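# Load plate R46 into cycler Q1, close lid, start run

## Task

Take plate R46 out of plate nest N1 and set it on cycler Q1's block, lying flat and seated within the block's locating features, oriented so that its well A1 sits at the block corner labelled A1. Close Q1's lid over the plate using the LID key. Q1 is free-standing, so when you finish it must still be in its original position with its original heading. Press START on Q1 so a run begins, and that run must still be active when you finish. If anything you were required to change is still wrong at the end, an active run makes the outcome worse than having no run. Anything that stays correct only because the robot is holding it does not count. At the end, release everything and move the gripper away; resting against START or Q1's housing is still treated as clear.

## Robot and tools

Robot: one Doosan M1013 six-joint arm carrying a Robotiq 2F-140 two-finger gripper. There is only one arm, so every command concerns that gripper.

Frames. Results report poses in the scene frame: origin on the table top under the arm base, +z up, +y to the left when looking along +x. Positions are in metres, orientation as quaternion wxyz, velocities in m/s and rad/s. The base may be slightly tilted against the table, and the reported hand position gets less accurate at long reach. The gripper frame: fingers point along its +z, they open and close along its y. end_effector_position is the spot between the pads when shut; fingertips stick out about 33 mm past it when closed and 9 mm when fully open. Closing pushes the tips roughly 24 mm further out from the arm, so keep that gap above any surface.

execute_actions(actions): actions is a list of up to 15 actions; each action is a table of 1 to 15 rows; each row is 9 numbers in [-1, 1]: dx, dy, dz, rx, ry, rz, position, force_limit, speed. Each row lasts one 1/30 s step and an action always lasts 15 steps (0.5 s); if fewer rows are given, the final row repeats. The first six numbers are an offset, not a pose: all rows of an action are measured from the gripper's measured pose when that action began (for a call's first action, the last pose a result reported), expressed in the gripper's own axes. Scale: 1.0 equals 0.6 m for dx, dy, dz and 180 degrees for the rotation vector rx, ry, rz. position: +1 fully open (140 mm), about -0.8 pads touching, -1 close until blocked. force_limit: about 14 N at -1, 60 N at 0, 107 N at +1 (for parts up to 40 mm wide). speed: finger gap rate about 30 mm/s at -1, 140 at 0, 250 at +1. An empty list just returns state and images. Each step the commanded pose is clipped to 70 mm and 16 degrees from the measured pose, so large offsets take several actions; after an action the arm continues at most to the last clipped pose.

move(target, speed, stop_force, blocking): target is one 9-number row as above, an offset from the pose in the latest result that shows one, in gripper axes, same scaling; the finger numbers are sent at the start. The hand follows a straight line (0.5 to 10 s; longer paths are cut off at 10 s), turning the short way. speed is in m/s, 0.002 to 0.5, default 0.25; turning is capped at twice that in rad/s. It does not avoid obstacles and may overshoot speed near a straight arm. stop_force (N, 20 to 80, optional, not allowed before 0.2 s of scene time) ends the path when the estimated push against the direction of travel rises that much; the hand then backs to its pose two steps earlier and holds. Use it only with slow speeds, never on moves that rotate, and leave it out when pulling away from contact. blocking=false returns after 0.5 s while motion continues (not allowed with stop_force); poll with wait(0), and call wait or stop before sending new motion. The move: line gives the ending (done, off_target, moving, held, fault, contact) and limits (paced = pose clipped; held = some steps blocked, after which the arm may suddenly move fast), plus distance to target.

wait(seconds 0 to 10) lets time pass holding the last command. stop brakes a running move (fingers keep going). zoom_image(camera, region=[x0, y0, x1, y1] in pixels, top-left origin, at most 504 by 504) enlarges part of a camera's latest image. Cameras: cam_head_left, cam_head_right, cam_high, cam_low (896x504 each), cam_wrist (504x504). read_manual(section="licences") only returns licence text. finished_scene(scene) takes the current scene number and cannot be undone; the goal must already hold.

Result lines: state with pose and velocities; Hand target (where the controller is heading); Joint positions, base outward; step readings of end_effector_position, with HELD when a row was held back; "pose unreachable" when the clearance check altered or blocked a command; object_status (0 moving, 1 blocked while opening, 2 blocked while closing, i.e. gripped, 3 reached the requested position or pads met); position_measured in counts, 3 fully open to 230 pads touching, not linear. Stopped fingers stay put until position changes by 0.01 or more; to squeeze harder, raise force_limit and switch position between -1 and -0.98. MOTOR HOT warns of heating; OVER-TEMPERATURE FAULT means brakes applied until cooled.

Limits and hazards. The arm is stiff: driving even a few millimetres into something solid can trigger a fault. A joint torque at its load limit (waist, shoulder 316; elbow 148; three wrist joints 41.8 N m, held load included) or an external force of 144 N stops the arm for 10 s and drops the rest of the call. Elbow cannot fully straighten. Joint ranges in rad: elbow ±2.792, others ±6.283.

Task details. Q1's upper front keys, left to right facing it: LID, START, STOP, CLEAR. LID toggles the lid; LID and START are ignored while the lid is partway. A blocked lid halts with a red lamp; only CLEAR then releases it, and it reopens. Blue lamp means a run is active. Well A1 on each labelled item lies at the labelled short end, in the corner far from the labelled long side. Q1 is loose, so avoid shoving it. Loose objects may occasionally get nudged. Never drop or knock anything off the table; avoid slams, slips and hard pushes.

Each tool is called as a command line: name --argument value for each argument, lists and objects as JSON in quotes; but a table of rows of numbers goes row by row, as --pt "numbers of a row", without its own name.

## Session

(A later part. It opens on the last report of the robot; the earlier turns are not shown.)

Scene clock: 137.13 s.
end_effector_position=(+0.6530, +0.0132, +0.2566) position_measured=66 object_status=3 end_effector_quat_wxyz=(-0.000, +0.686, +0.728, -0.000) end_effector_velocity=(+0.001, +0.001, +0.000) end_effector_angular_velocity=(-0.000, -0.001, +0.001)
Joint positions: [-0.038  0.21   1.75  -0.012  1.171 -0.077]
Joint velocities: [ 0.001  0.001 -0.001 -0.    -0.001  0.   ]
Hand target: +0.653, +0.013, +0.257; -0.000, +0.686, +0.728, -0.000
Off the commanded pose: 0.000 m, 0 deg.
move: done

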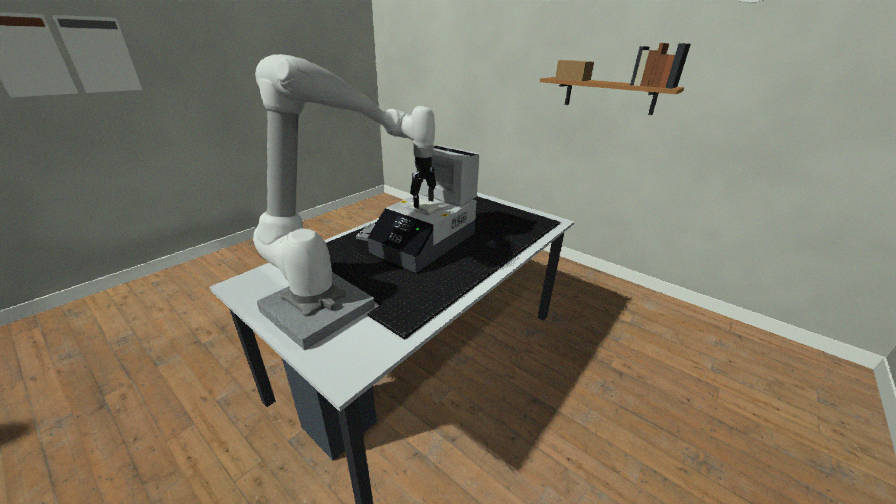

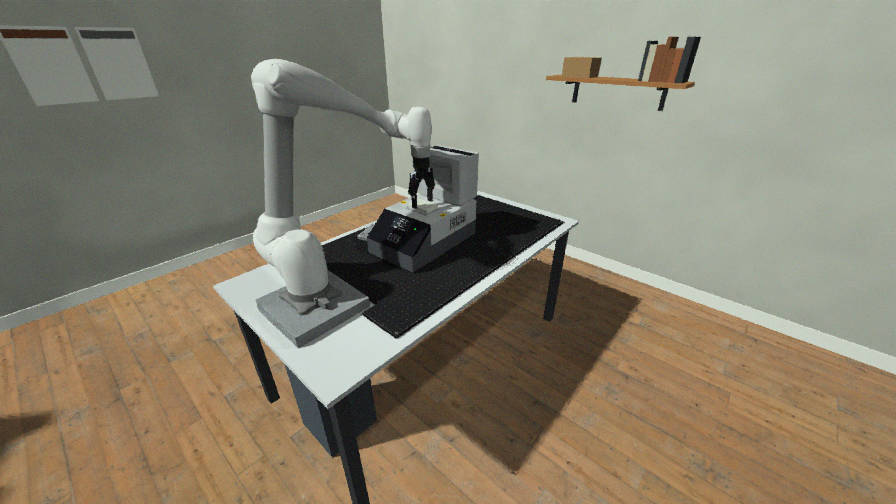

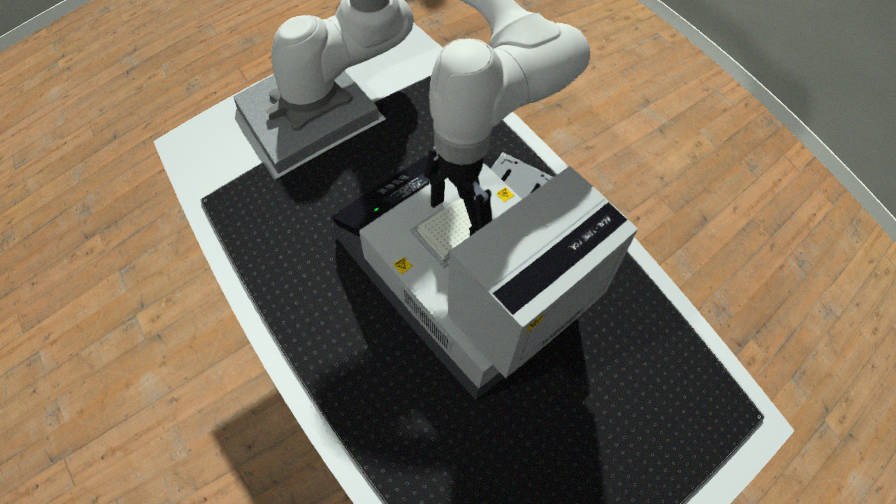

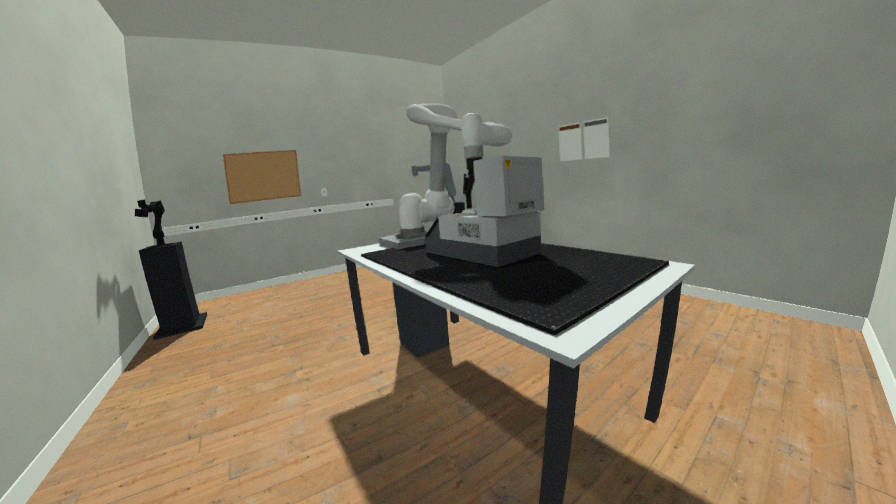

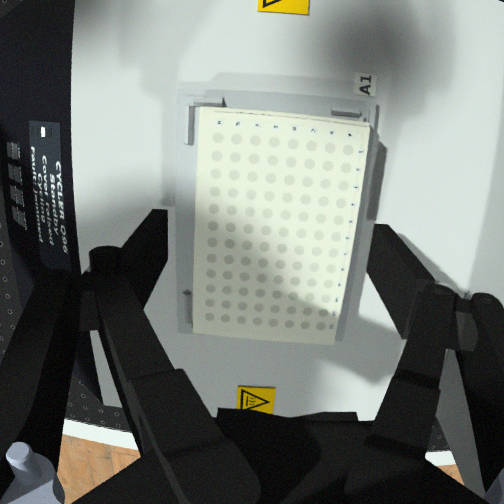

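move --target '[0, 0.002, 0.04, 0, 0, 0, 0.5, -0.6, -0.3]' --speed 0.004 --stop_force 20

Scene clock: 142.53 s.
end_effector_position=(+0.6539, +0.0133, +0.2369) position_measured=66 object_status=3 end_effector_quat_wxyz=(-0.001, +0.686, +0.728, -0.000) end_effector_velocity=(-0.000, -0.001, -0.000) end_effector_angular_velocity=(-0.001, +0.001, +0.001)
Joint positions: [-0.039  0.224  1.77  -0.012  1.136 -0.077]
Joint velocities: [-0.     0.    -0.    -0.001  0.001 -0.001]
Hand target: +0.654, +0.013, +0.237; -0.000, +0.686, +0.728, -0.000
Off the commanded pose: 0.004 m, 0 deg.
move: contact

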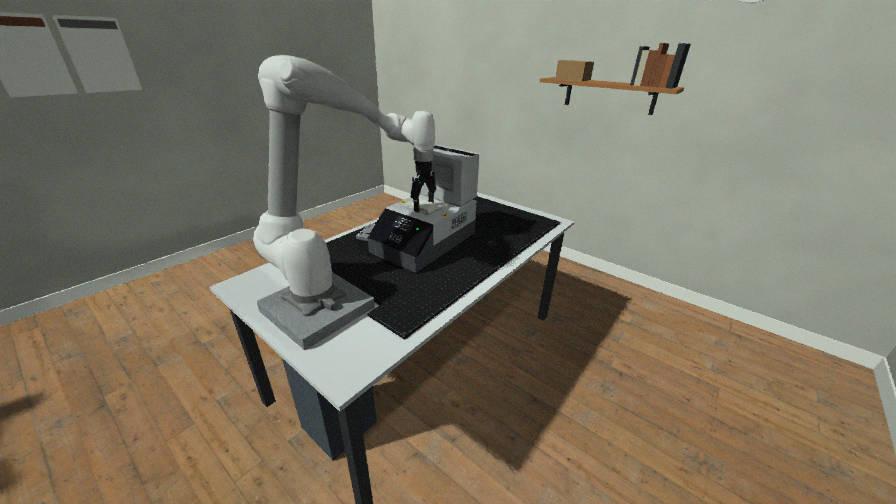

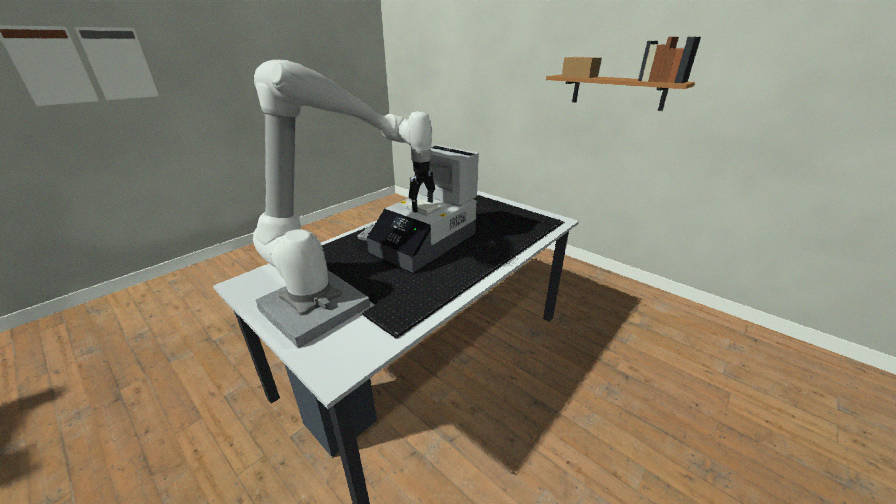

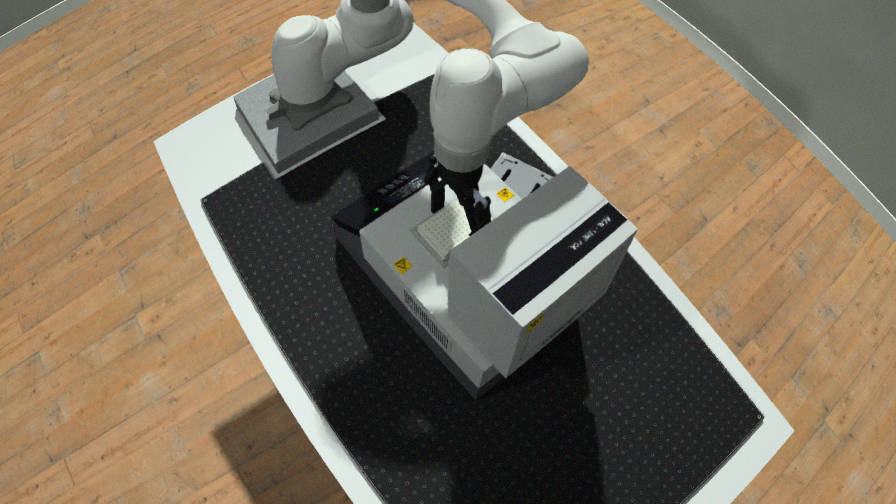

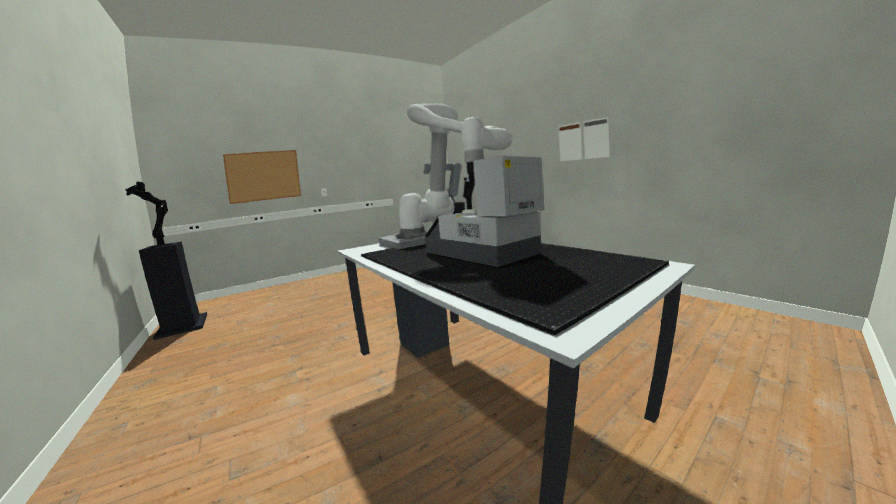

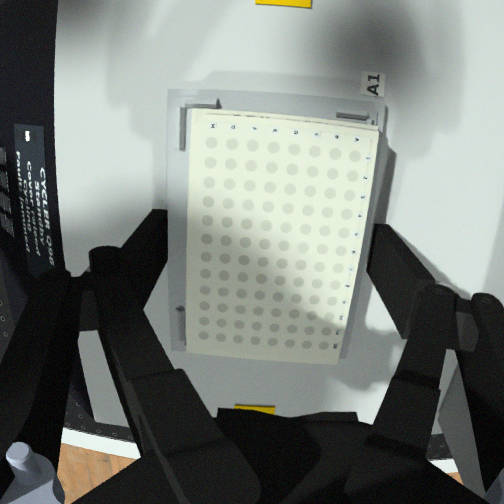

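move --target '[0, 0, -0.012, 0, 0, 0, 0.5, -0.6, -0.3]' --speed 0.01

execute_actions --actions '[[[0,0,0,0,0,0,-1,-0.6,-0.5]],[[0,0,0,0,0,0,-1,-0.6,-0.5]],[[0,0,0,0,0,0,0.5,-0.6,-0.5]],[[0,0,0,0,0,0,0.5,-0.6,-0.5]]]'

zoom_image --camera "cam_wrist" --region '[140, 80, 420, 380]'

Scene clock: 143.83 s.
end_effector_position=(+0.6539, +0.0133, +0.2441) position_measured=66 object_status=3 end_effector_quat_wxyz=(-0.001, +0.686, +0.728, -0.000) end_effector_velocity=(-0.000, +0.000, +0.000) end_effector_angular_velocity=(+0.000, +0.000, +0.000)
Joint positions: [-0.038  0.219  1.762 -0.012  1.149 -0.077]
Joint velocities: [ 0. -0. -0.  0.  0. -0.]
Hand target: +0.654, +0.013, +0.244; -0.001, +0.686, +0.728, -0.000
Off the commanded pose: 0.000 m, 0 deg.
move: done

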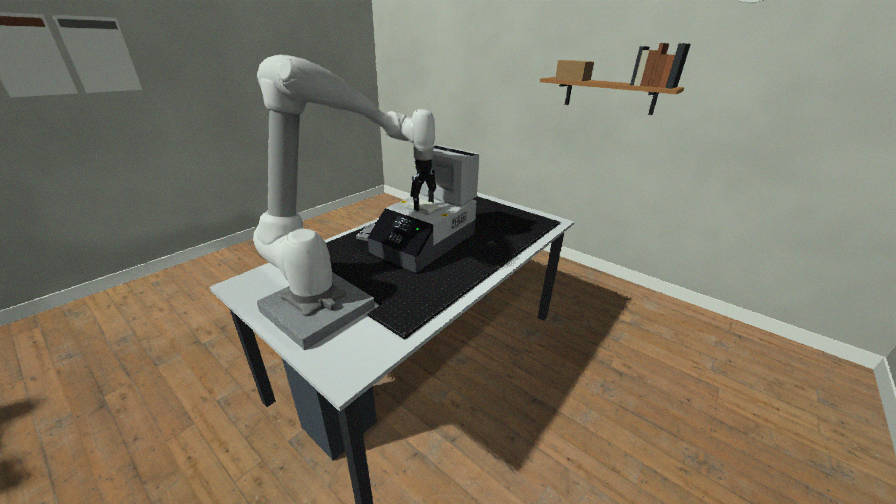

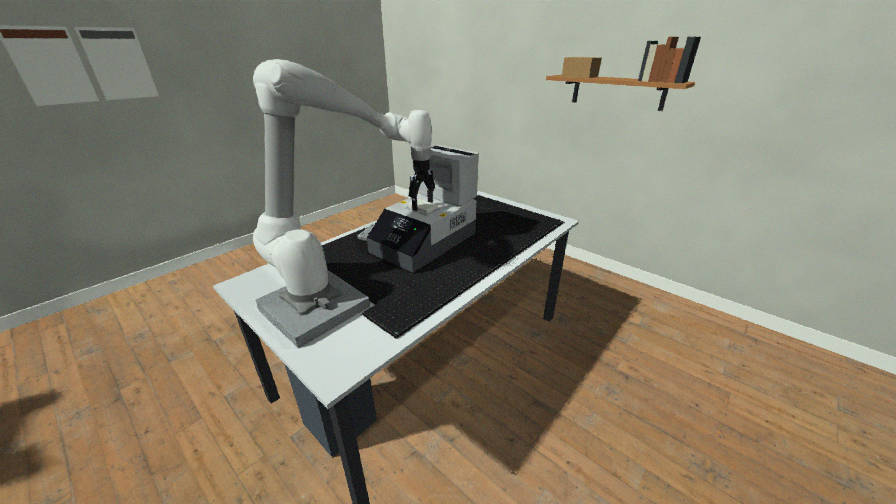

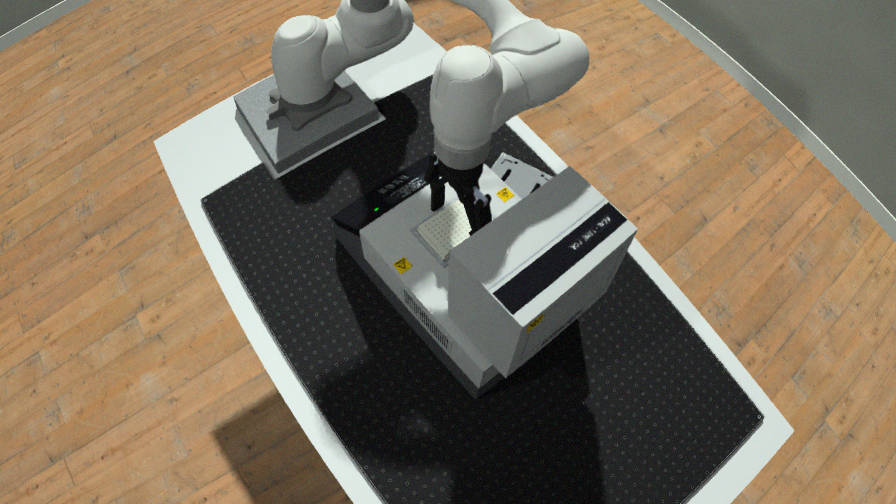

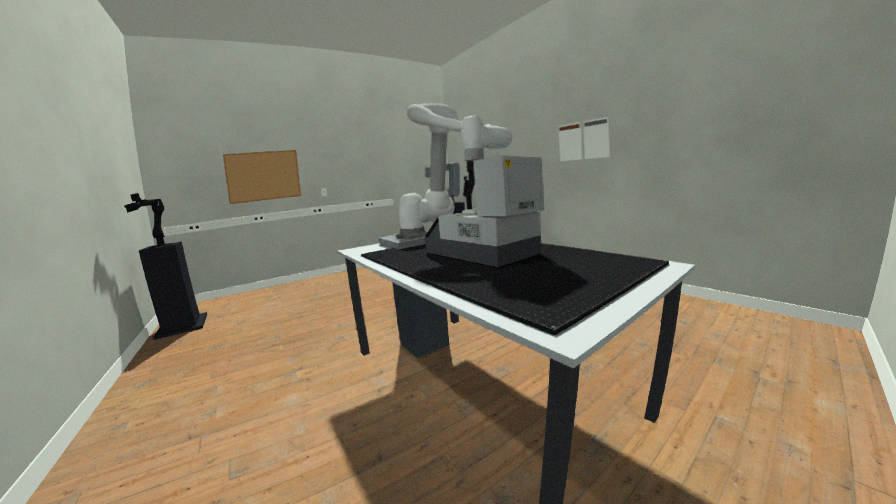

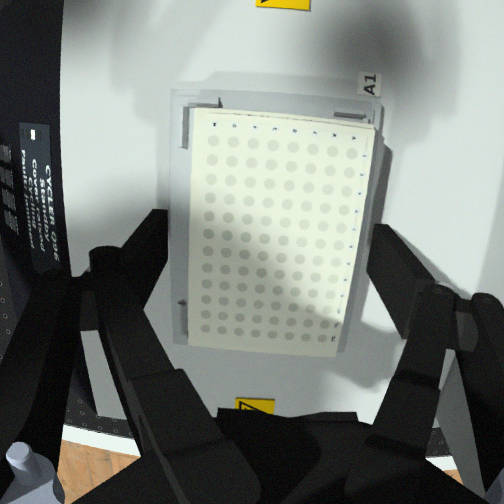

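Scene clock: 145.83 s.
end_effector_position=(+0.6539, +0.0133, +0.2442) position_measured=66 object_status=3 end_effector_quat_wxyz=(-0.000, +0.686, +0.728, -0.000) end_effector_velocity=(-0.001, -0.000, -0.000) end_effector_angular_velocity=(-0.000, +0.001, -0.000)
Joint positions: [-0.038  0.219  1.762 -0.012  1.149 -0.077]
Joint velocities: [-0.    -0.001  0.001 -0.     0.     0.   ]
Hand target: +0.654, +0.013, +0.244; -0.000, +0.686, +0.728, -0.000
Off the commanded pose: 0.000 m, 0 deg.
Step readings (end_effector_position; steps 1 to 15: 1st action; 16 to 30: 2nd action; 31 to 45: 3rd action; 46 to 60: 4th action):
0: (+0.6539, +0.0133, +0.2441)
1: (+0.6539, +0.0133, +0.2441)
2: (+0.6539, +0.0133, +0.2441)
4: (+0.6539, +0.0133, +0.2441)
8: (+0.6539, +0.0133, +0.2441)
15: (+0.6539, +0.0133, +0.2442)
16: (+0.6539, +0.0133, +0.2442)
17: (+0.6539, +0.0133, +0.2442)
19: (+0.6539, +0.0133, +0.2442)
23: (+0.6539, +0.0133, +0.2442)
30: (+0.6539, +0.0133, +0.2442)
31: (+0.6539, +0.0133, +0.2442)
32: (+0.6539, +0.0133, +0.2442)
34: (+0.6539, +0.0133, +0.2442)
38: (+0.6539, +0.0133, +0.2442)
45: (+0.6539, +0.0133, +0.2442)
46: (+0.6539, +0.0133, +0.2442)
47: (+0.6539, +0.0133, +0.2442)
49: (+0.6539, +0.0133, +0.2442)
53: (+0.6539, +0.0133, +0.2442)
60: end_effector_position above

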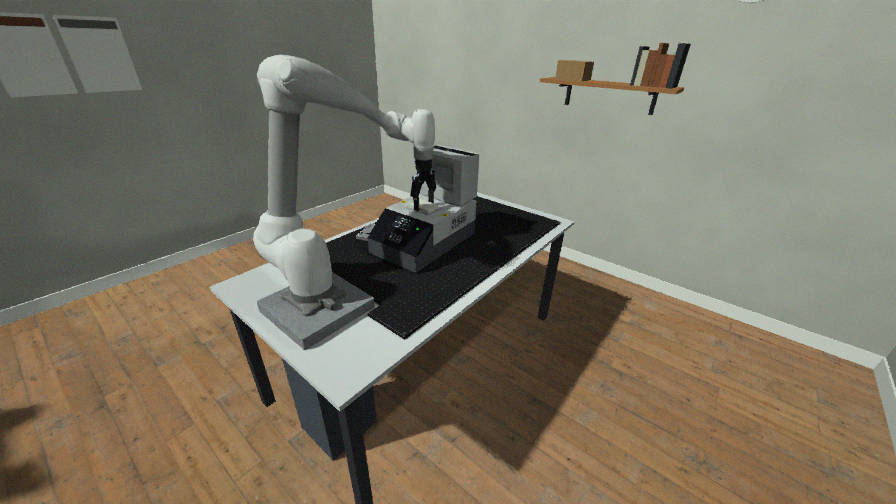

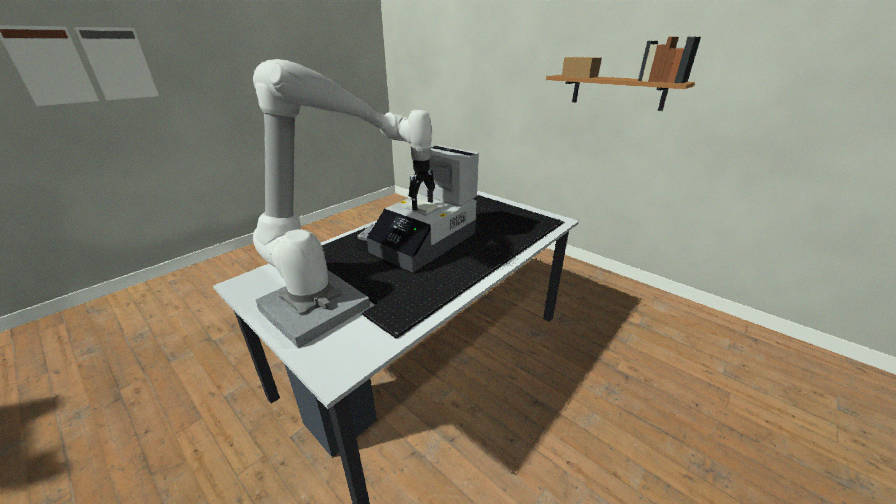

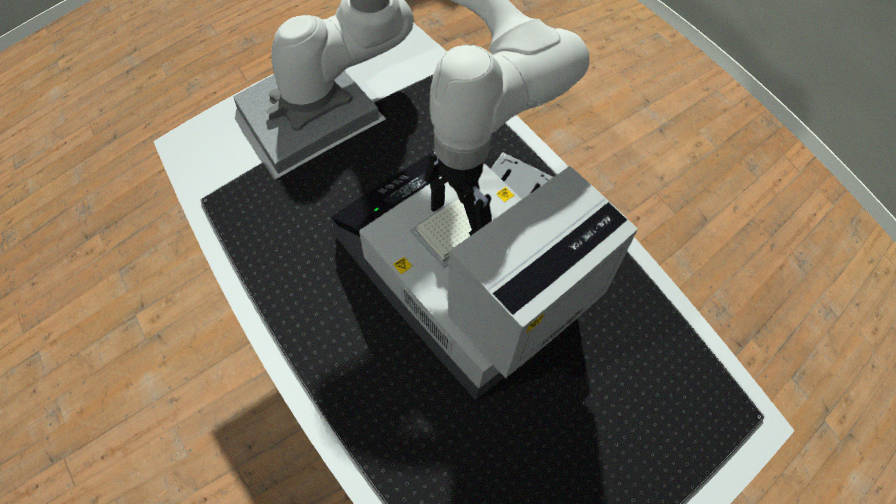

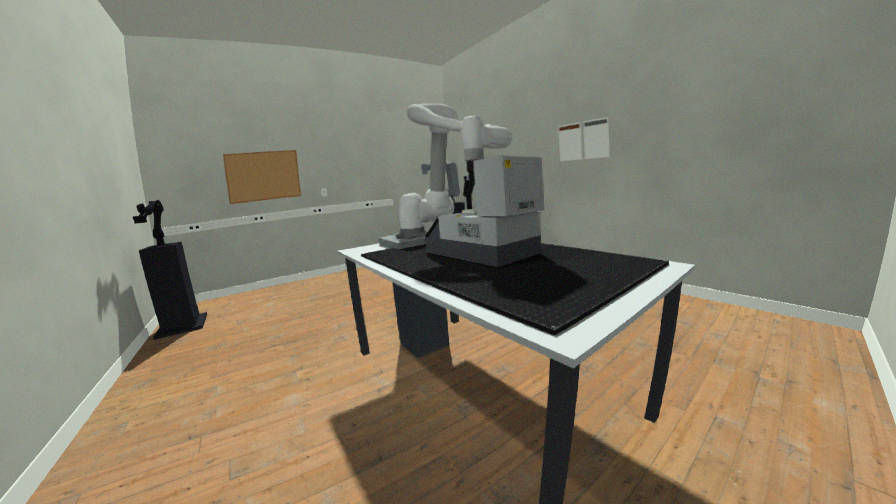

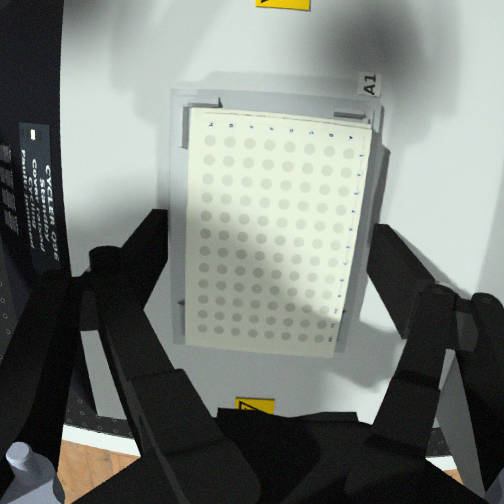

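Region (140, 80, 420, 380) of cam_wrist's 504x504 image, scaled by 1.680, with more detail than that image has; it fills the left 470 columns of this view, and the rest is white.

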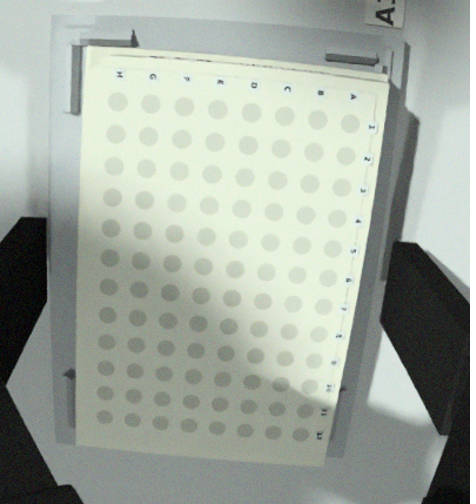

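move --target '[0, 0, -0.006, 0, 0, 0, 0.5, -0.6, -0.5]' --speed 0.01

move --target '[0, 0.015, 0, 0, 0, 0, 0.5, -0.6, -0.5]' --speed 0.008

zoom_image --camera "cam_wrist" --region '[140, 80, 420, 380]'

Scene clock: 147.27 s.
end_effector_position=(+0.6539, +0.0133, +0.2478) position_measured=66 object_status=3 end_effector_quat_wxyz=(-0.000, +0.686, +0.728, -0.000) end_effector_velocity=(-0.001, -0.000, -0.000) end_effector_angular_velocity=(-0.000, +0.001, -0.001)
Joint positions: [-0.038  0.217  1.758 -0.012  1.156 -0.077]
Joint velocities: [-0.001 -0.001  0.001 -0.     0.     0.   ]
Hand target: +0.654, +0.013, +0.248; -0.000, +0.686, +0.728, -0.000
Off the commanded pose: 0.000 m, 0 deg.
move: done

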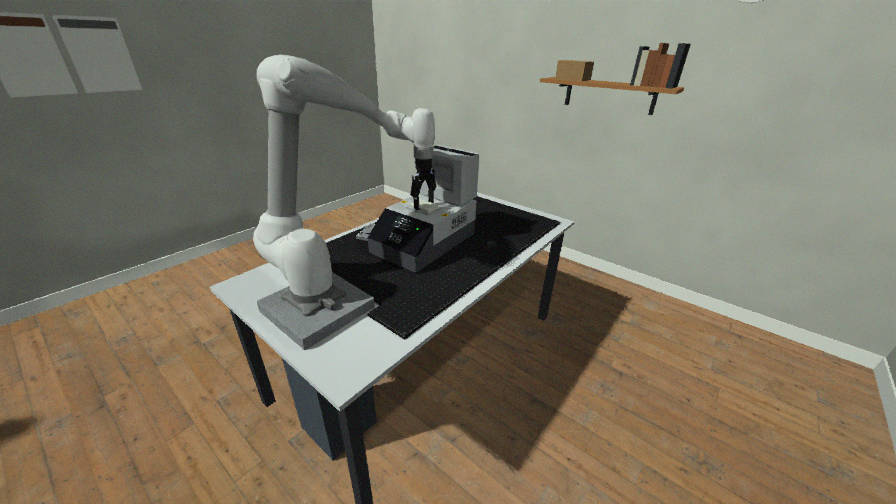

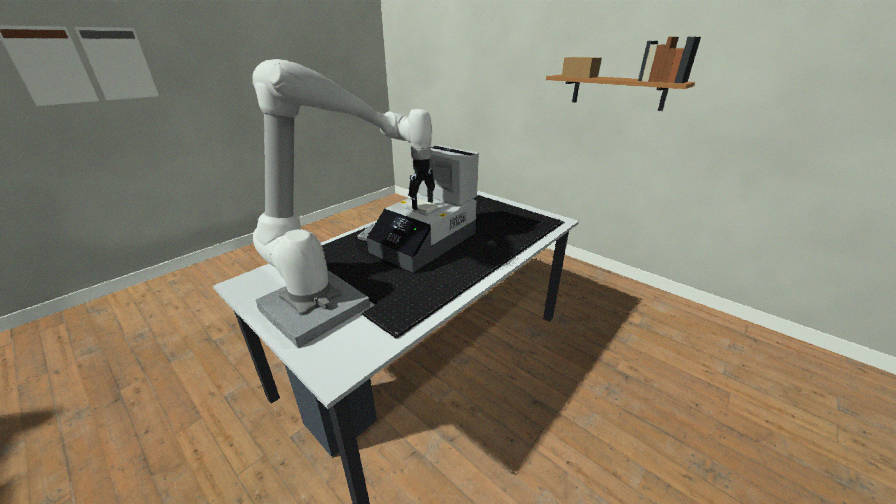

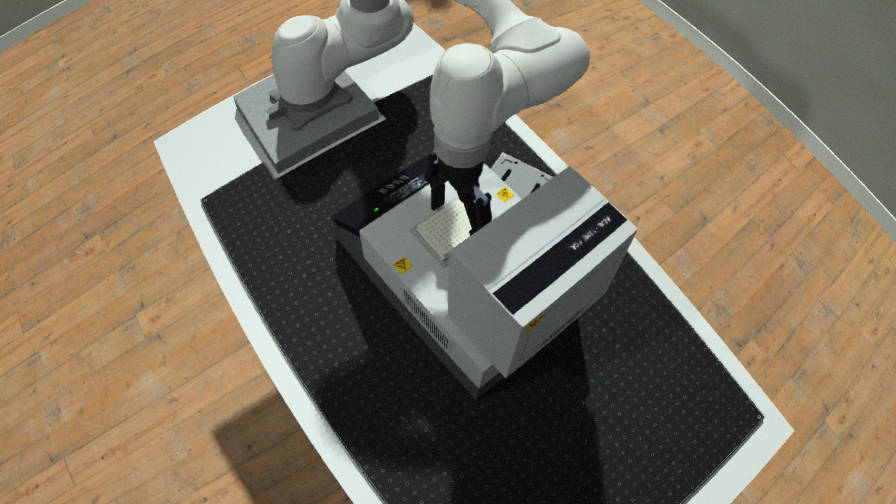

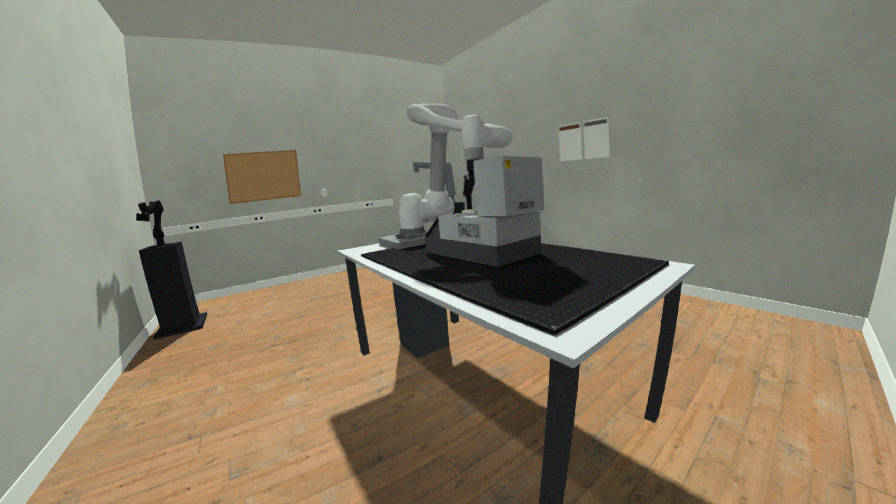

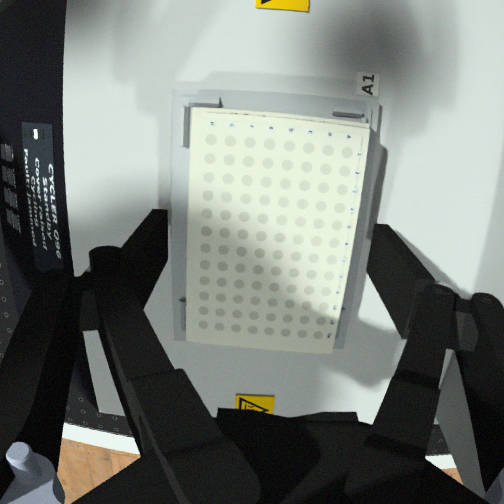

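Scene clock: 148.60 s.
end_effector_position=(+0.6629, +0.0138, +0.2478) position_measured=66 object_status=3 end_effector_quat_wxyz=(-0.000, +0.686, +0.728, -0.000) end_effector_velocity=(-0.000, +0.000, -0.001) end_effector_angular_velocity=(-0.001, +0.001, +0.001)
Joint positions: [-0.037  0.23   1.741 -0.012  1.159 -0.076]
Joint velocities: [ 0.     0.001  0.001 -0.001 -0.001 -0.   ]
Hand target: +0.663, +0.014, +0.248; -0.000, +0.686, +0.728, -0.000
Off the commanded pose: 0.000 m, 0 deg.
move: done

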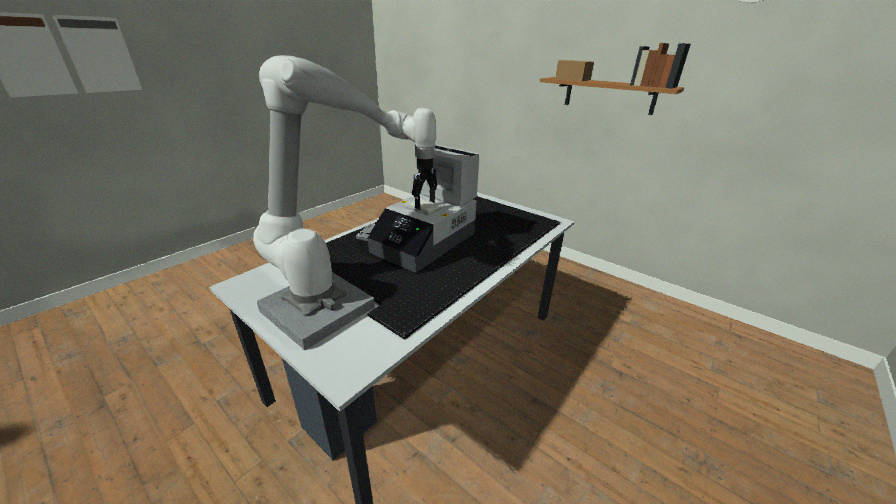

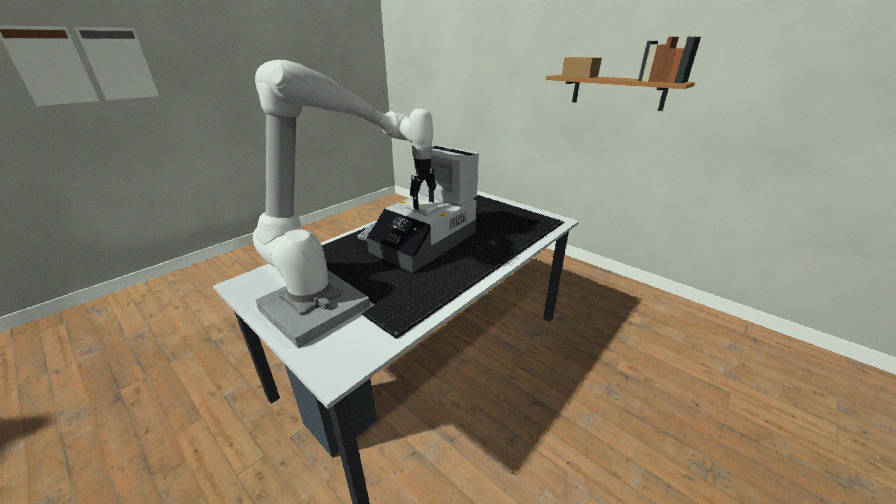

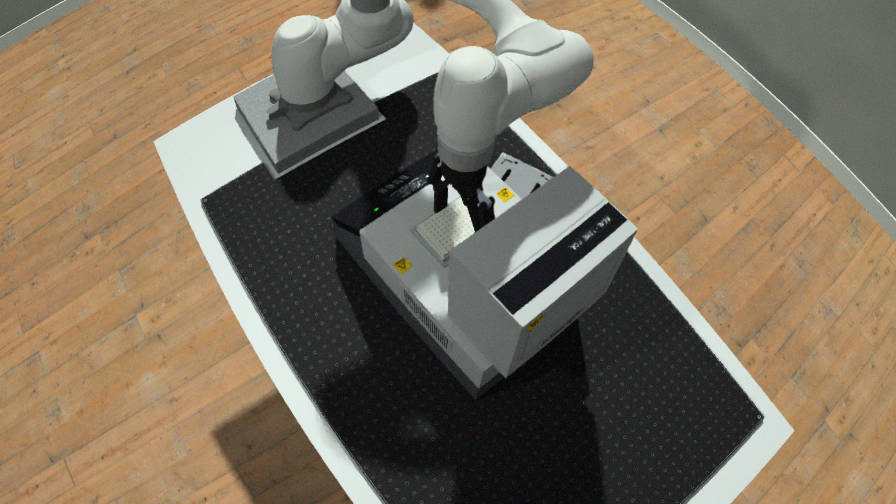

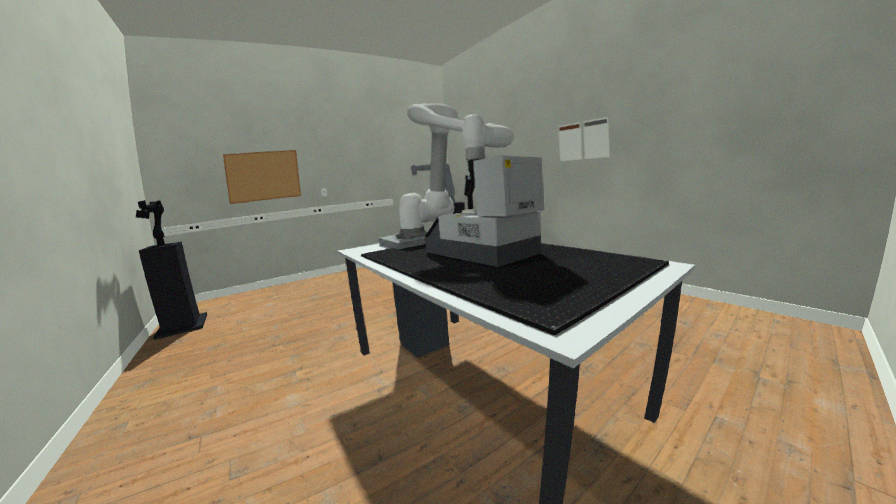

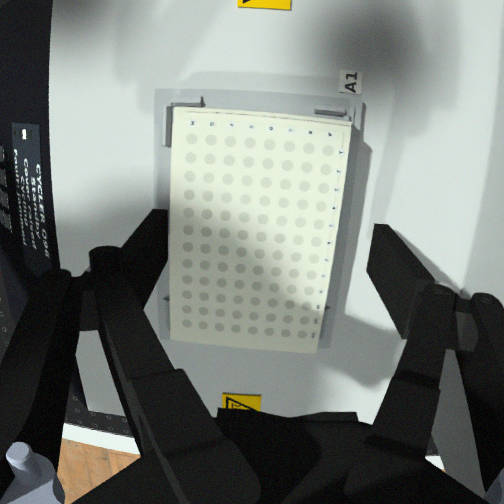

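Region (140, 80, 420, 380) of cam_wrist's 504x504 image, scaled by 1.680, with more detail than that image has; it fills the left 470 columns of this view, and the rest is white.

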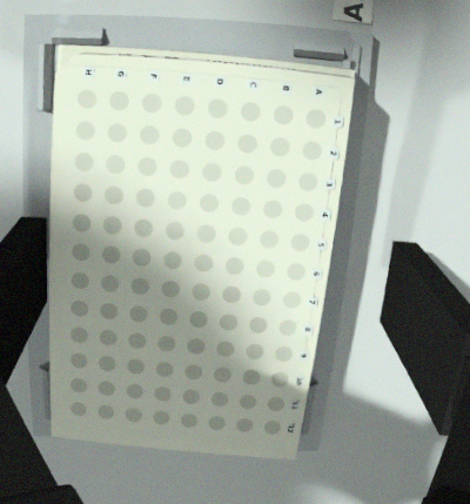

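move --target '[0, 0.0025, 0, 0, 0, 0, 0.5, -0.6, -0.5]' --speed 0.004

zoom_image --camera "cam_wrist" --region '[140, 80, 420, 380]'

Scene clock: 149.43 s.
end_effector_position=(+0.6644, +0.0139, +0.2477) position_measured=66 object_status=3 end_effector_quat_wxyz=(-0.000, +0.686, +0.728, -0.000) end_effector_velocity=(+0.000, +0.000, +0.000) end_effector_angular_velocity=(+0.000, -0.001, -0.000)
Joint positions: [-0.037  0.233  1.738 -0.012  1.16  -0.076]
Joint velocities: [-0.    -0.     0.     0.    -0.001  0.   ]
Hand target: +0.664, +0.014, +0.248; -0.000, +0.686, +0.728, -0.000
Off the commanded pose: 0.000 m, 0 deg.
move: done

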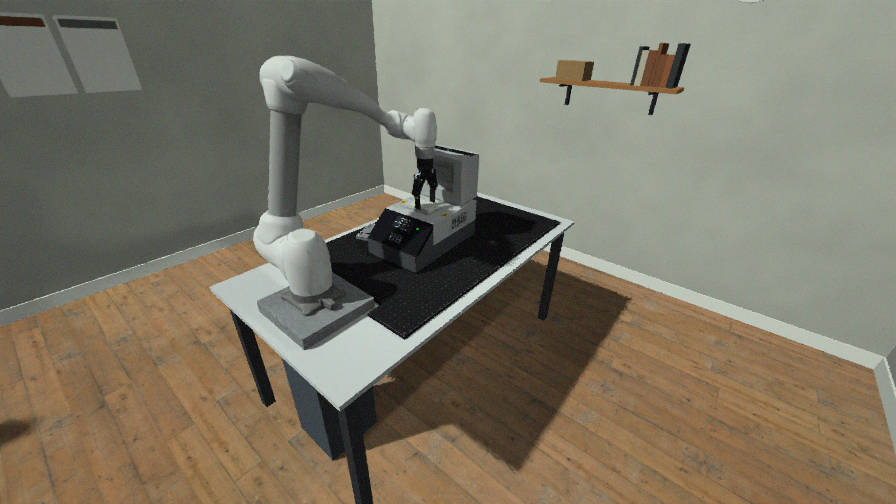

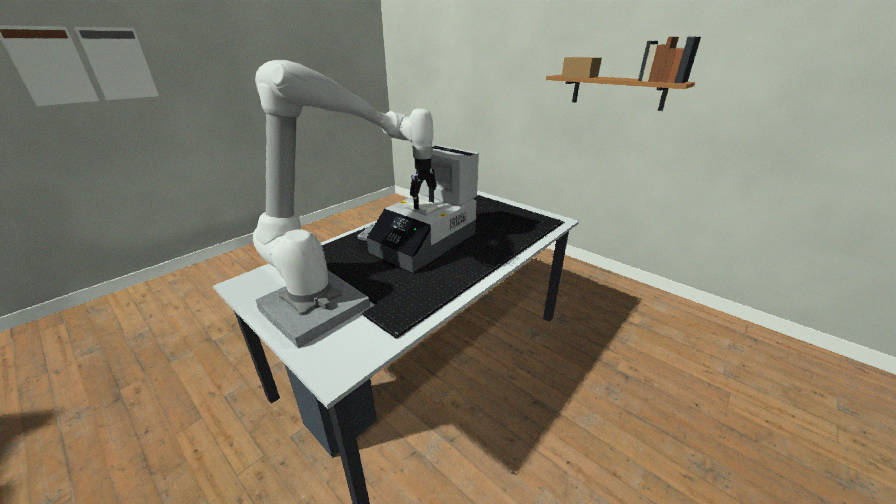

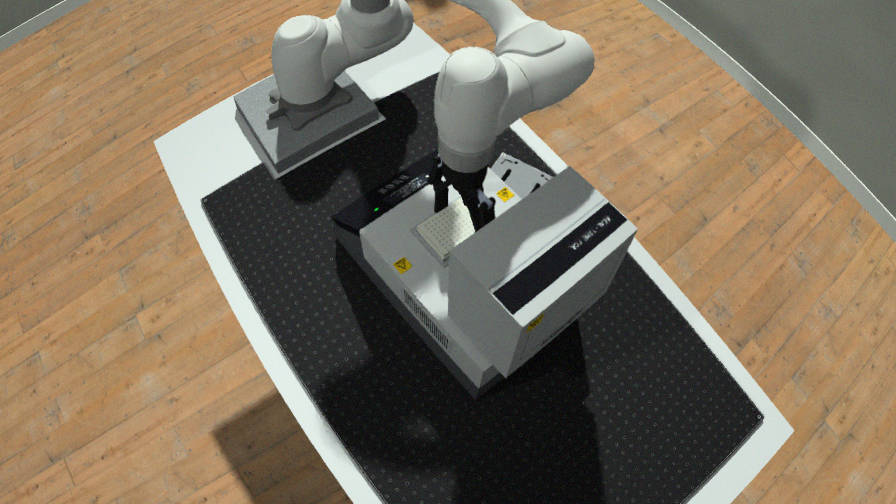

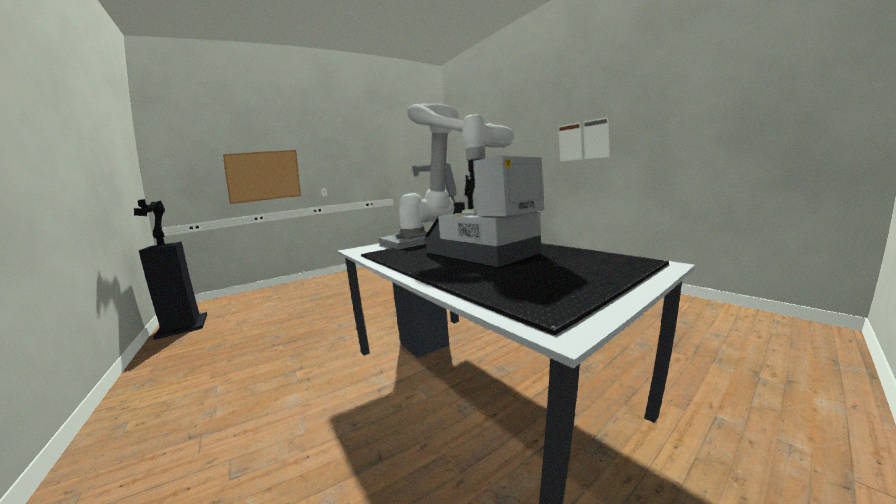

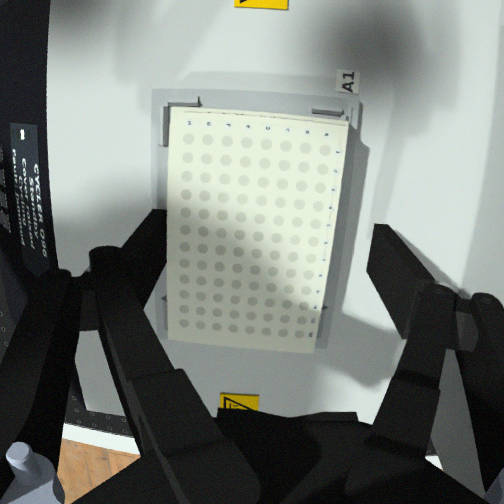

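Region (140, 80, 420, 380) of cam_wrist's 504x504 image, scaled by 1.680, with more detail than that image has; it fills the left 470 columns of this view, and the rest is white.

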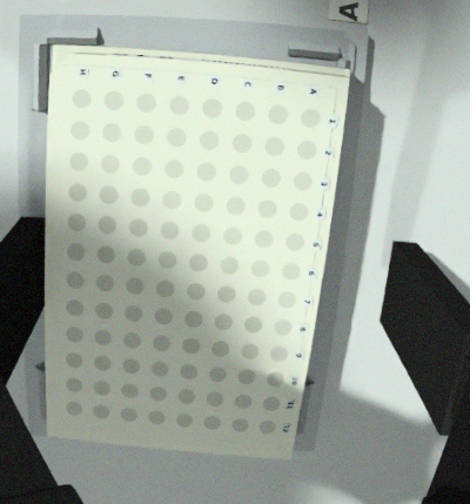

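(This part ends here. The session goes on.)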